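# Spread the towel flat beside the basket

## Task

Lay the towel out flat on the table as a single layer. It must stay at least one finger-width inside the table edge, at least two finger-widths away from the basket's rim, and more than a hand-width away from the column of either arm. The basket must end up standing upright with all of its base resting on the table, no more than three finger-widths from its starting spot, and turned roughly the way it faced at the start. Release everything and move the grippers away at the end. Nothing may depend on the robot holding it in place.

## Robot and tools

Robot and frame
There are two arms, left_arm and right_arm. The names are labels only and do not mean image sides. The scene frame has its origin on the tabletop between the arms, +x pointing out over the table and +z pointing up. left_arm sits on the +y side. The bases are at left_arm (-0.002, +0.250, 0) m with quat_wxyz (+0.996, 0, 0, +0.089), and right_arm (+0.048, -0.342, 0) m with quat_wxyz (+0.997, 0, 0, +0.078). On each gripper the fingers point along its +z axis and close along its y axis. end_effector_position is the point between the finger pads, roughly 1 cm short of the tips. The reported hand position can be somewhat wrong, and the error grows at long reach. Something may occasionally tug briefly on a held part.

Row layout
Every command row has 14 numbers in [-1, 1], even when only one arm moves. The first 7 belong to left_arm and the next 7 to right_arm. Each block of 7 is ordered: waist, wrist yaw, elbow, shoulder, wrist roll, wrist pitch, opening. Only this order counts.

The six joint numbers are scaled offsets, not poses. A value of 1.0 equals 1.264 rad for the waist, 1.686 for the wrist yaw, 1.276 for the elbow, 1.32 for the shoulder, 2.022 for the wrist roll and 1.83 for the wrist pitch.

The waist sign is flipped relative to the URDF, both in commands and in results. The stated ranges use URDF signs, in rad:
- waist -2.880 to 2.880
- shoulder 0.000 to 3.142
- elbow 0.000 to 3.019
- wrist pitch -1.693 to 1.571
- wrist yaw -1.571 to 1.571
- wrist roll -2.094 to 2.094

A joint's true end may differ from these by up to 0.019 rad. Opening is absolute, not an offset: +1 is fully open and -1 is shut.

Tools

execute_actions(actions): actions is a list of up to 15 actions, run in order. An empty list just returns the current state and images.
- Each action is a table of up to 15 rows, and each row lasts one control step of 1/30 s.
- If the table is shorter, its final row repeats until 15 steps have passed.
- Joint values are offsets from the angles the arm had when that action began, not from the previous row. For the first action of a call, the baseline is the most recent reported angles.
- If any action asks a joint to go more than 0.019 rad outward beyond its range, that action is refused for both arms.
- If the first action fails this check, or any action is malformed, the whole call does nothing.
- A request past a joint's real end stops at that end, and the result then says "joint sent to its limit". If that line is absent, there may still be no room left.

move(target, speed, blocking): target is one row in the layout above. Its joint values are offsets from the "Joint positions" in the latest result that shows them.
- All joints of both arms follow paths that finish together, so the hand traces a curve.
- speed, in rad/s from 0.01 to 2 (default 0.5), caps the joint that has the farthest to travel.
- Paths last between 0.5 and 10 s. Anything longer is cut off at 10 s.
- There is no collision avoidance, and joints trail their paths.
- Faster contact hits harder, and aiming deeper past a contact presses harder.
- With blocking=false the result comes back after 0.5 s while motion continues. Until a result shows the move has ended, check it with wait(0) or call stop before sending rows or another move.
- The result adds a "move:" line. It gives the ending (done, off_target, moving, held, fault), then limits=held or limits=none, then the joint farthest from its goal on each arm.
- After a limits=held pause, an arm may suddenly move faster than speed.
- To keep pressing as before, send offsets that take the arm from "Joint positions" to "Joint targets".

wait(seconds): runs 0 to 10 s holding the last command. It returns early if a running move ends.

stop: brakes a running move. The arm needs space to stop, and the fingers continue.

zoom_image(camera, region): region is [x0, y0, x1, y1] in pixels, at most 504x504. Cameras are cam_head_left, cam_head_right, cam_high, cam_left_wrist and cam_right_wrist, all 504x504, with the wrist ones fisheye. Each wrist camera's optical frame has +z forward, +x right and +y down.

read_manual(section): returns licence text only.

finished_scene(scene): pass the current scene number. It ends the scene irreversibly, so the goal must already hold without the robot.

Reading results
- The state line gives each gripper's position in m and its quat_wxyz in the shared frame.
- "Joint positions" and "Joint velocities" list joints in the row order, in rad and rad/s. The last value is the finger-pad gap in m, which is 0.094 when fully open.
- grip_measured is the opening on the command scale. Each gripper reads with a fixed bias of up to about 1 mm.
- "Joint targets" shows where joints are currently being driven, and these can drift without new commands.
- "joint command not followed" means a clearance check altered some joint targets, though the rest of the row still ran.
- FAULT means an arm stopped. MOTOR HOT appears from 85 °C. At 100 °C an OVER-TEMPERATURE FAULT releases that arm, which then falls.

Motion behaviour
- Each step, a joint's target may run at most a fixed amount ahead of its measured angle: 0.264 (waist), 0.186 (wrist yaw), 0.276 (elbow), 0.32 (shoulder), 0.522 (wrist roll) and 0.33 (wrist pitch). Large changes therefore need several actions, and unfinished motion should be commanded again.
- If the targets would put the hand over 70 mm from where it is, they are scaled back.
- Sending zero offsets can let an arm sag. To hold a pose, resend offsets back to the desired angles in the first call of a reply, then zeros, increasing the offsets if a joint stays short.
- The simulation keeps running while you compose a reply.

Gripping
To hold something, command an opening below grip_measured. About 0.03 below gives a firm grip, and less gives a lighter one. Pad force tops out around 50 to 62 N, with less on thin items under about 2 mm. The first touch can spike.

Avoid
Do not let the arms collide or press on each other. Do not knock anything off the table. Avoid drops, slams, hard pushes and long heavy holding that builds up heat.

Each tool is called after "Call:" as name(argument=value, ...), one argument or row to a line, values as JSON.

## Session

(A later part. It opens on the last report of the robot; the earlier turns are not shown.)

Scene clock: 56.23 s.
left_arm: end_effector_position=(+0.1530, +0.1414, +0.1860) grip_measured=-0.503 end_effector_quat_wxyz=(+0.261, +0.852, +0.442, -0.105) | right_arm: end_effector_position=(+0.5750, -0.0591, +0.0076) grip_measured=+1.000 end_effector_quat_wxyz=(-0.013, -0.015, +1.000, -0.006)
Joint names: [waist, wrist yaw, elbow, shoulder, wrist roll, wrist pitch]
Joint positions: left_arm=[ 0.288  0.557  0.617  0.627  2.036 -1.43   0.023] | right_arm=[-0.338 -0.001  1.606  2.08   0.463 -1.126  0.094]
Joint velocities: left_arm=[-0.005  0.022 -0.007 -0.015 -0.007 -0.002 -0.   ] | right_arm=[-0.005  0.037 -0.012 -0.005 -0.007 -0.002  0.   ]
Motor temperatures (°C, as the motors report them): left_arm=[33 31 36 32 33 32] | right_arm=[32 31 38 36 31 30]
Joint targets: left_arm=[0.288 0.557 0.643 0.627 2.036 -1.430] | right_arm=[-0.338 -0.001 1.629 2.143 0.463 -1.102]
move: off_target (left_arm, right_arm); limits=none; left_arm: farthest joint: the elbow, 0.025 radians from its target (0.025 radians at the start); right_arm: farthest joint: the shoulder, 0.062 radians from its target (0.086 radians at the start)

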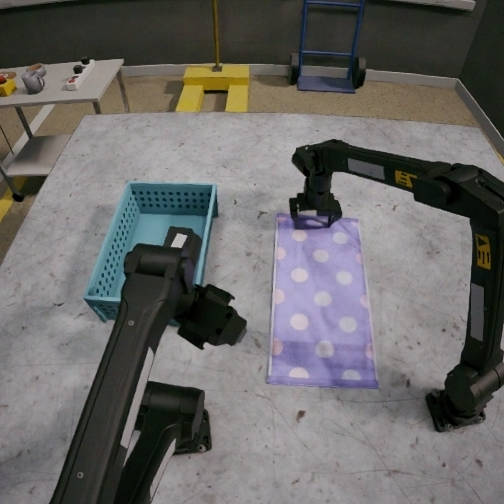

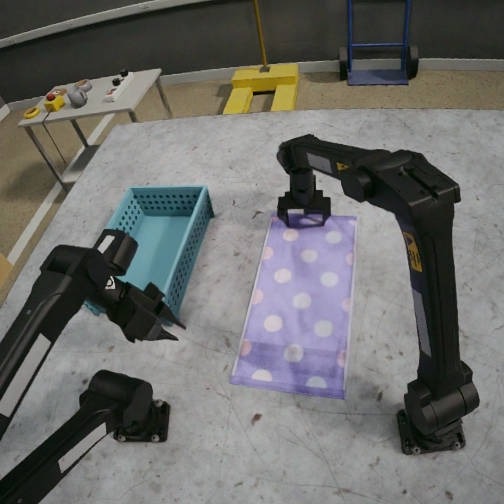

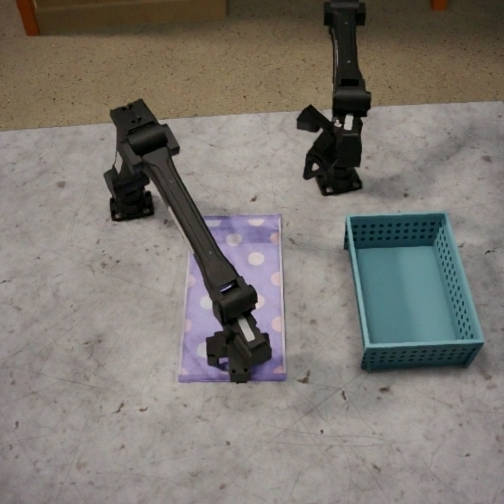

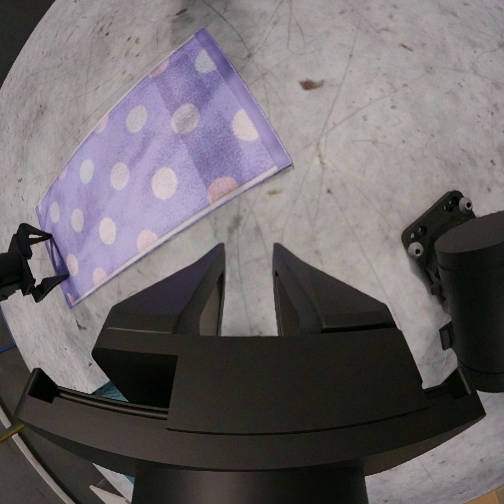

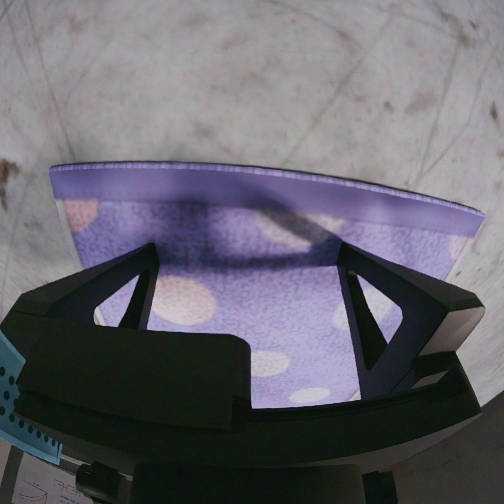

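Call:
execute_actions(
  actions=[
    [[0,0,0.02,0,0,0,-0.5,0.018,0,0.065,0.068,0,-0.012,1]],
    [[0,0,0.02,0,0,0,-0.5,0.018,0,0.065,0.068,0,-0.012,1]],
    [[0,0,0.02,0,0,0,-0.5,0.018,0,0.065,0.068,0,-0.015,1]],
    [[0,0,0.02,0,0,0,-0.5,0.018,0,0.065,0.068,0,-0.015,1]],
  ],
)

Scene clock: 58.43 s.
left_arm: end_effector_position=(+0.1530, +0.1414, +0.1860) grip_measured=-0.503 end_effector_quat_wxyz=(+0.261, +0.852, +0.442, -0.105) | right_arm: end_effector_position=(+0.6323, -0.0410, +0.0085) grip_measured=+1.000 end_effector_quat_wxyz=(+0.002, -0.007, +1.000, +0.001)
Joint names: [waist, wrist yaw, elbow, shoulder, wrist roll, wrist pitch]
Joint positions: left_arm=[ 0.288  0.557  0.617  0.627  2.036 -1.43   0.023] | right_arm=[-0.321 -0.     1.829  2.206  0.463 -1.189  0.094]
Joint velocities: left_arm=[-0.005 -0.022  0.022 -0.005 -0.022  0.007  0.   ] | right_arm=[-0.005 -0.066  0.002 -0.015 -0.037 -0.002  0.   ]
Motor temperatures (°C, as the motors report them): left_arm=[33 32 36 32 33 32] | right_arm=[32 31 38 36 31 30]
Joint targets: left_arm=[0.288 0.557 0.643 0.627 2.036 -1.430] | right_arm=[-0.302 -0.001 1.857 2.266 0.463 -1.199]

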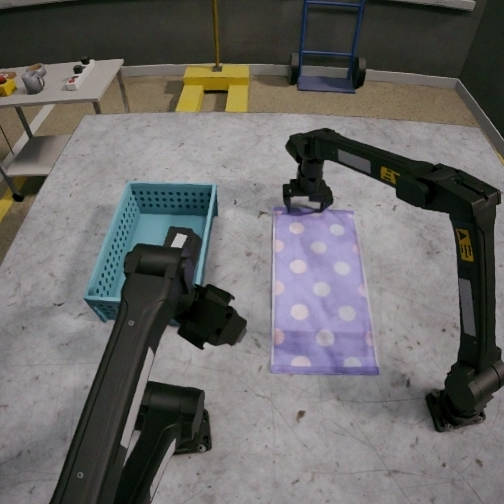

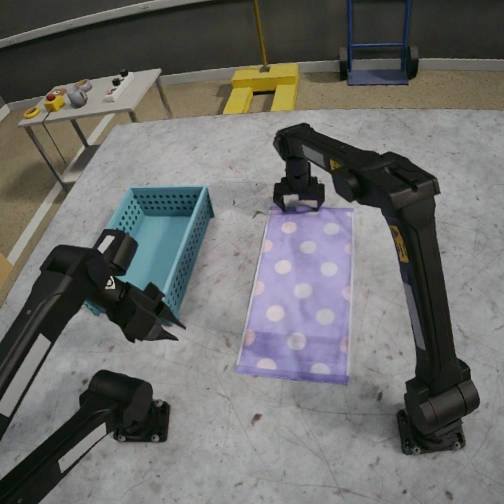

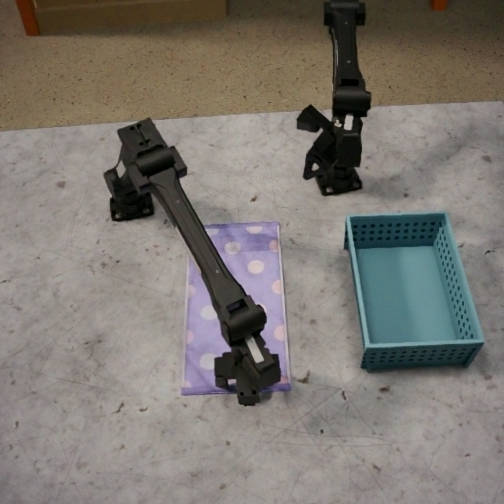

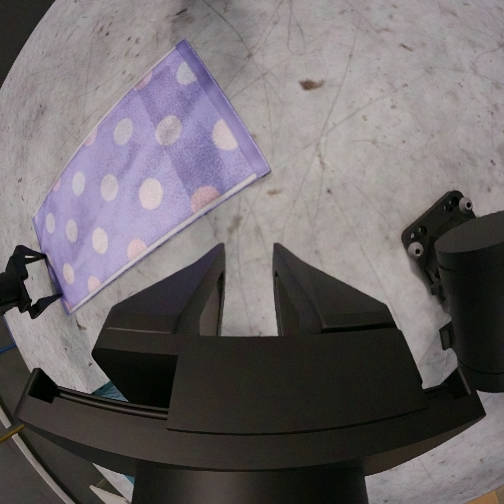

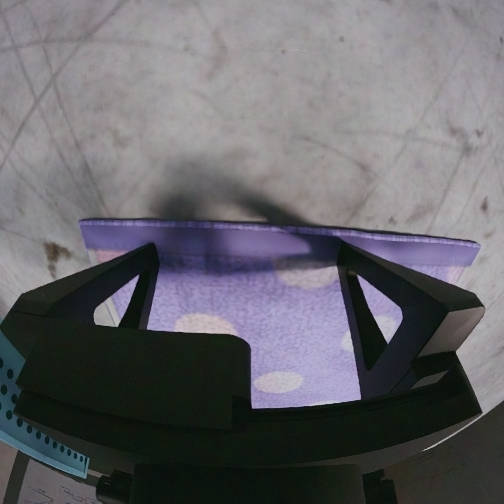

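Call:
move(
  target=[0,0,0.02,0,0,0,-0.5,0,0,0.03,-0.08,0,0,1],
  speed=0.3,
)

Call:
move(
  target=[0,0,0.02,-0.1,0,-0.1,-0.5,0.5,0,-0.3,-0.45,0,0,1],
  speed=0.8,
)

Scene clock: 59.47 s.
left_arm: end_effector_position=(+0.1530, +0.1414, +0.1860) grip_measured=-0.503 end_effector_quat_wxyz=(+0.261, +0.852, +0.442, -0.105) | right_arm: end_effector_position=(+0.6412, -0.0364, +0.0856) grip_measured=+1.000 end_effector_quat_wxyz=(+0.056, -0.007, +0.998, +0.028)
Joint names: [waist, wrist yaw, elbow, shoulder, wrist roll, wrist pitch]
Joint positions: left_arm=[ 0.288  0.557  0.617  0.627  2.036 -1.43   0.023] | right_arm=[-0.321 -0.     1.829  2.086  0.463 -1.189  0.094]
Joint velocities: left_arm=[ 0.015  0.037  0.002 -0.015 -0.022  0.012  0.001] | right_arm=[ 0.005  0.007 -0.002  0.005  0.037  0.002  0.   ]
Motor temperatures (°C, as the motors report them): left_arm=[33 32 36 32 33 32] | right_arm=[32 31 38 36 31 30]
Joint targets: left_arm=[0.288 0.557 0.643 0.627 2.036 -1.430] | right_arm=[-0.321 -0.000 1.867 2.101 0.463 -1.189]
move: off_target (left_arm, right_arm); limits=none; left_arm: farthest joint: the elbow, 0.025 radians from its target (0.025 radians at the start); right_arm: farthest joint: the elbow, 0.038 radians from its target (0.038 radians at the start)

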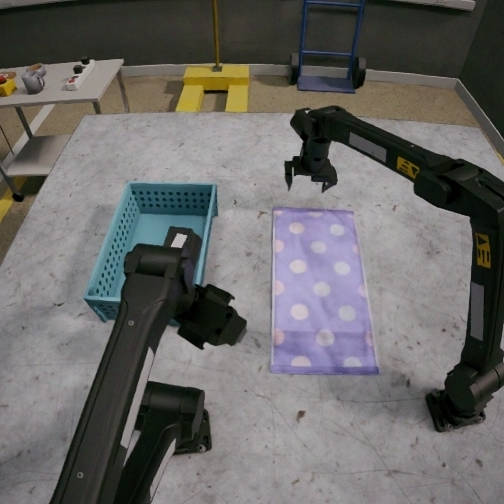

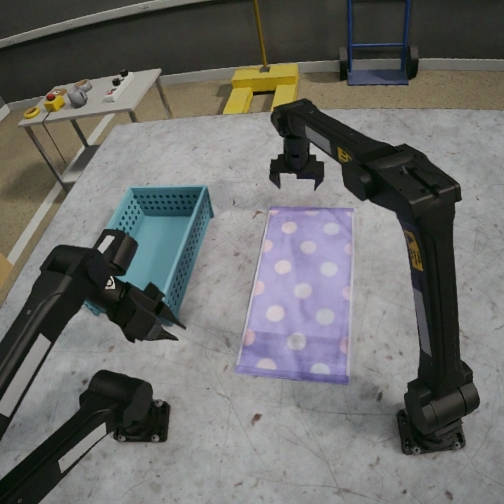

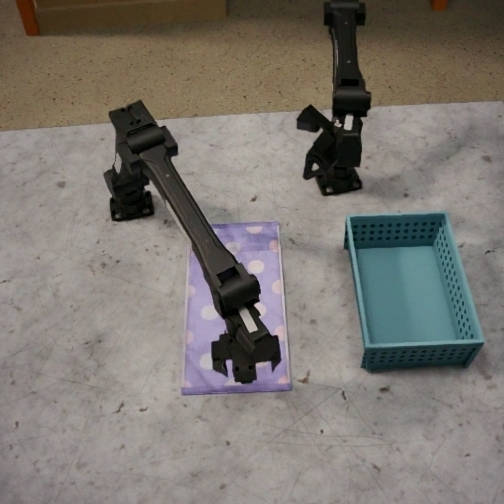

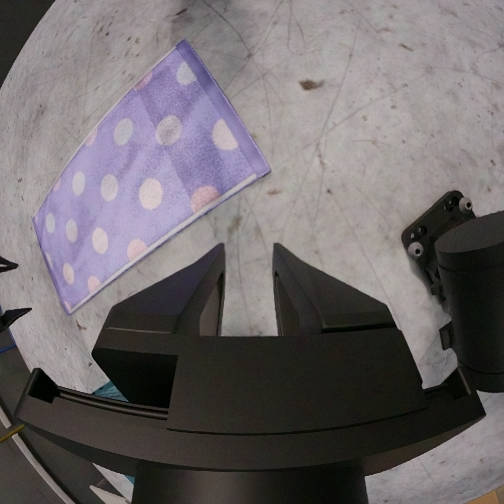

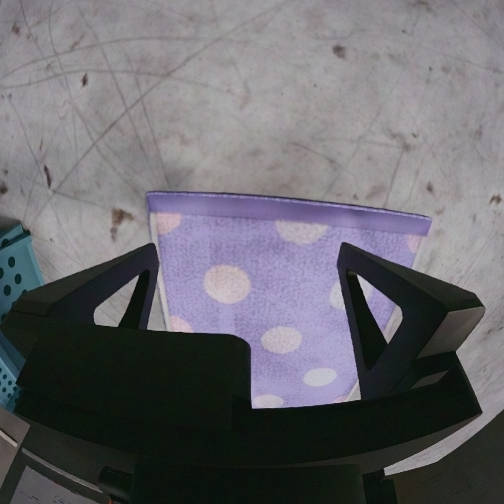

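Scene clock: 61.10 s.
left_arm: end_effector_position=(+0.1077, +0.1464, +0.1969) grip_measured=-0.503 end_effector_quat_wxyz=(+0.247, +0.849, +0.449, -0.125) | right_arm: end_effector_position=(+0.5611, -0.4293, +0.2691) grip_measured=+1.000 end_effector_quat_wxyz=(+0.171, +0.305, +0.937, +0.025)
Joint names: [waist, wrist yaw, elbow, shoulder, wrist roll, wrist pitch]
Joint positions: left_arm=[ 0.288  0.557  0.617  0.505  2.036 -1.604  0.023] | right_arm=[ 0.322  0.002  1.445  1.48   0.463 -1.189  0.094]
Joint velocities: left_arm=[ 0.015  0.081  0.012 -0.005  0.022  0.002 -0.   ] | right_arm=[ 0.005 -0.037  0.002 -0.005 -0.007 -0.002  0.   ]
Motor temperatures (°C, as the motors report them): left_arm=[33 32 36 32 33 32] | right_arm=[32 31 38 36 31 30]
Joint targets: left_arm=[0.288 0.557 0.643 0.495 2.036 -1.613] | right_arm=[0.311 -0.000 1.446 1.492 0.463 -1.189]
move: off_target (left_arm); limits=none; left_arm: farthest joint: the elbow, 0.025 radians from its target (0.025 radians at the start); right_arm: farthest joint: the shoulder, 0.012 radians from its target (0.594 radians at the start)

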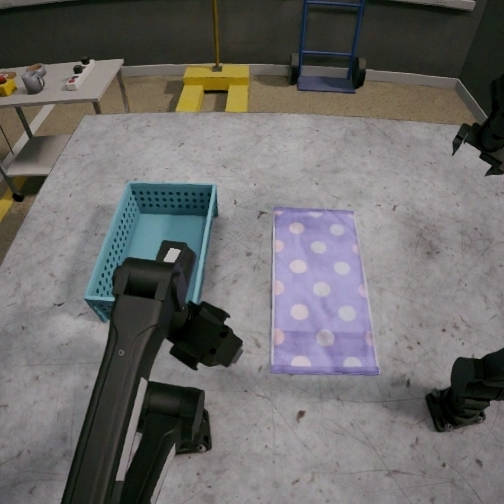

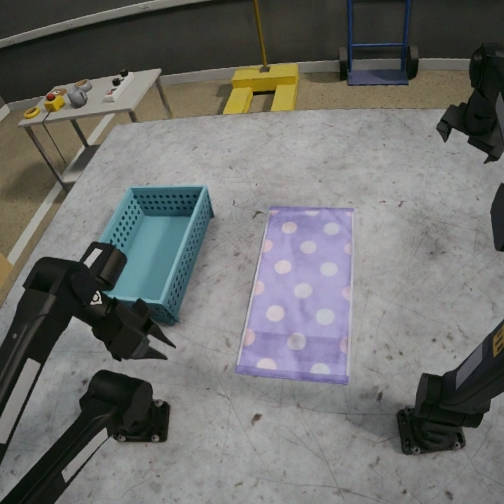

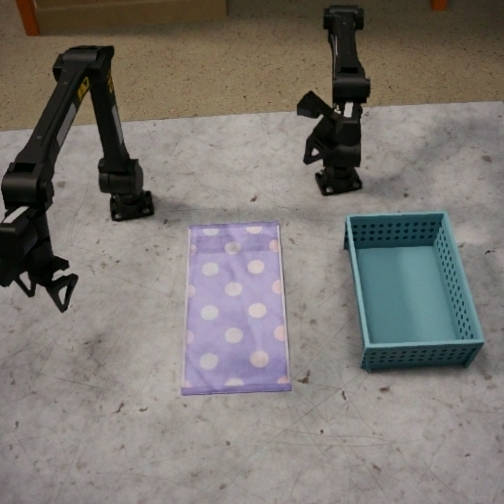

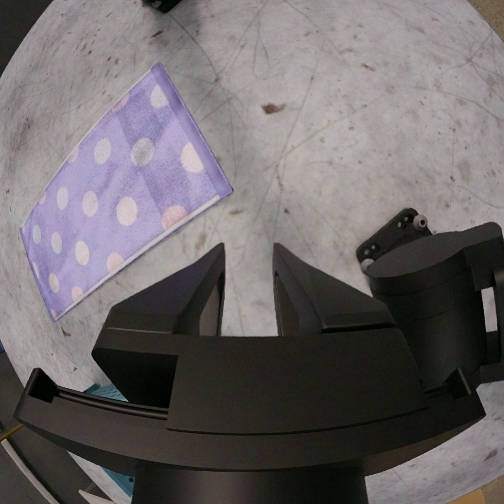

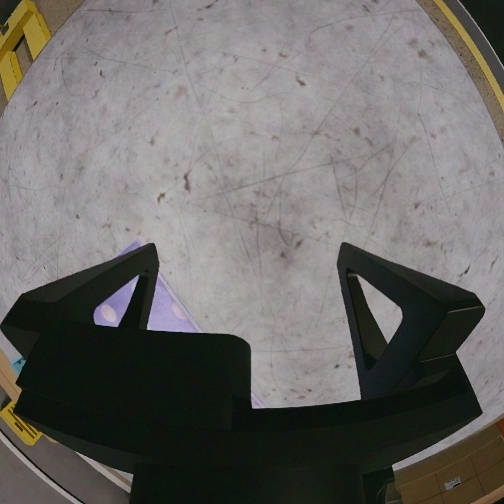

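Call:
finished_scene(
  scene=1,
)

The scene is finished: the task was done.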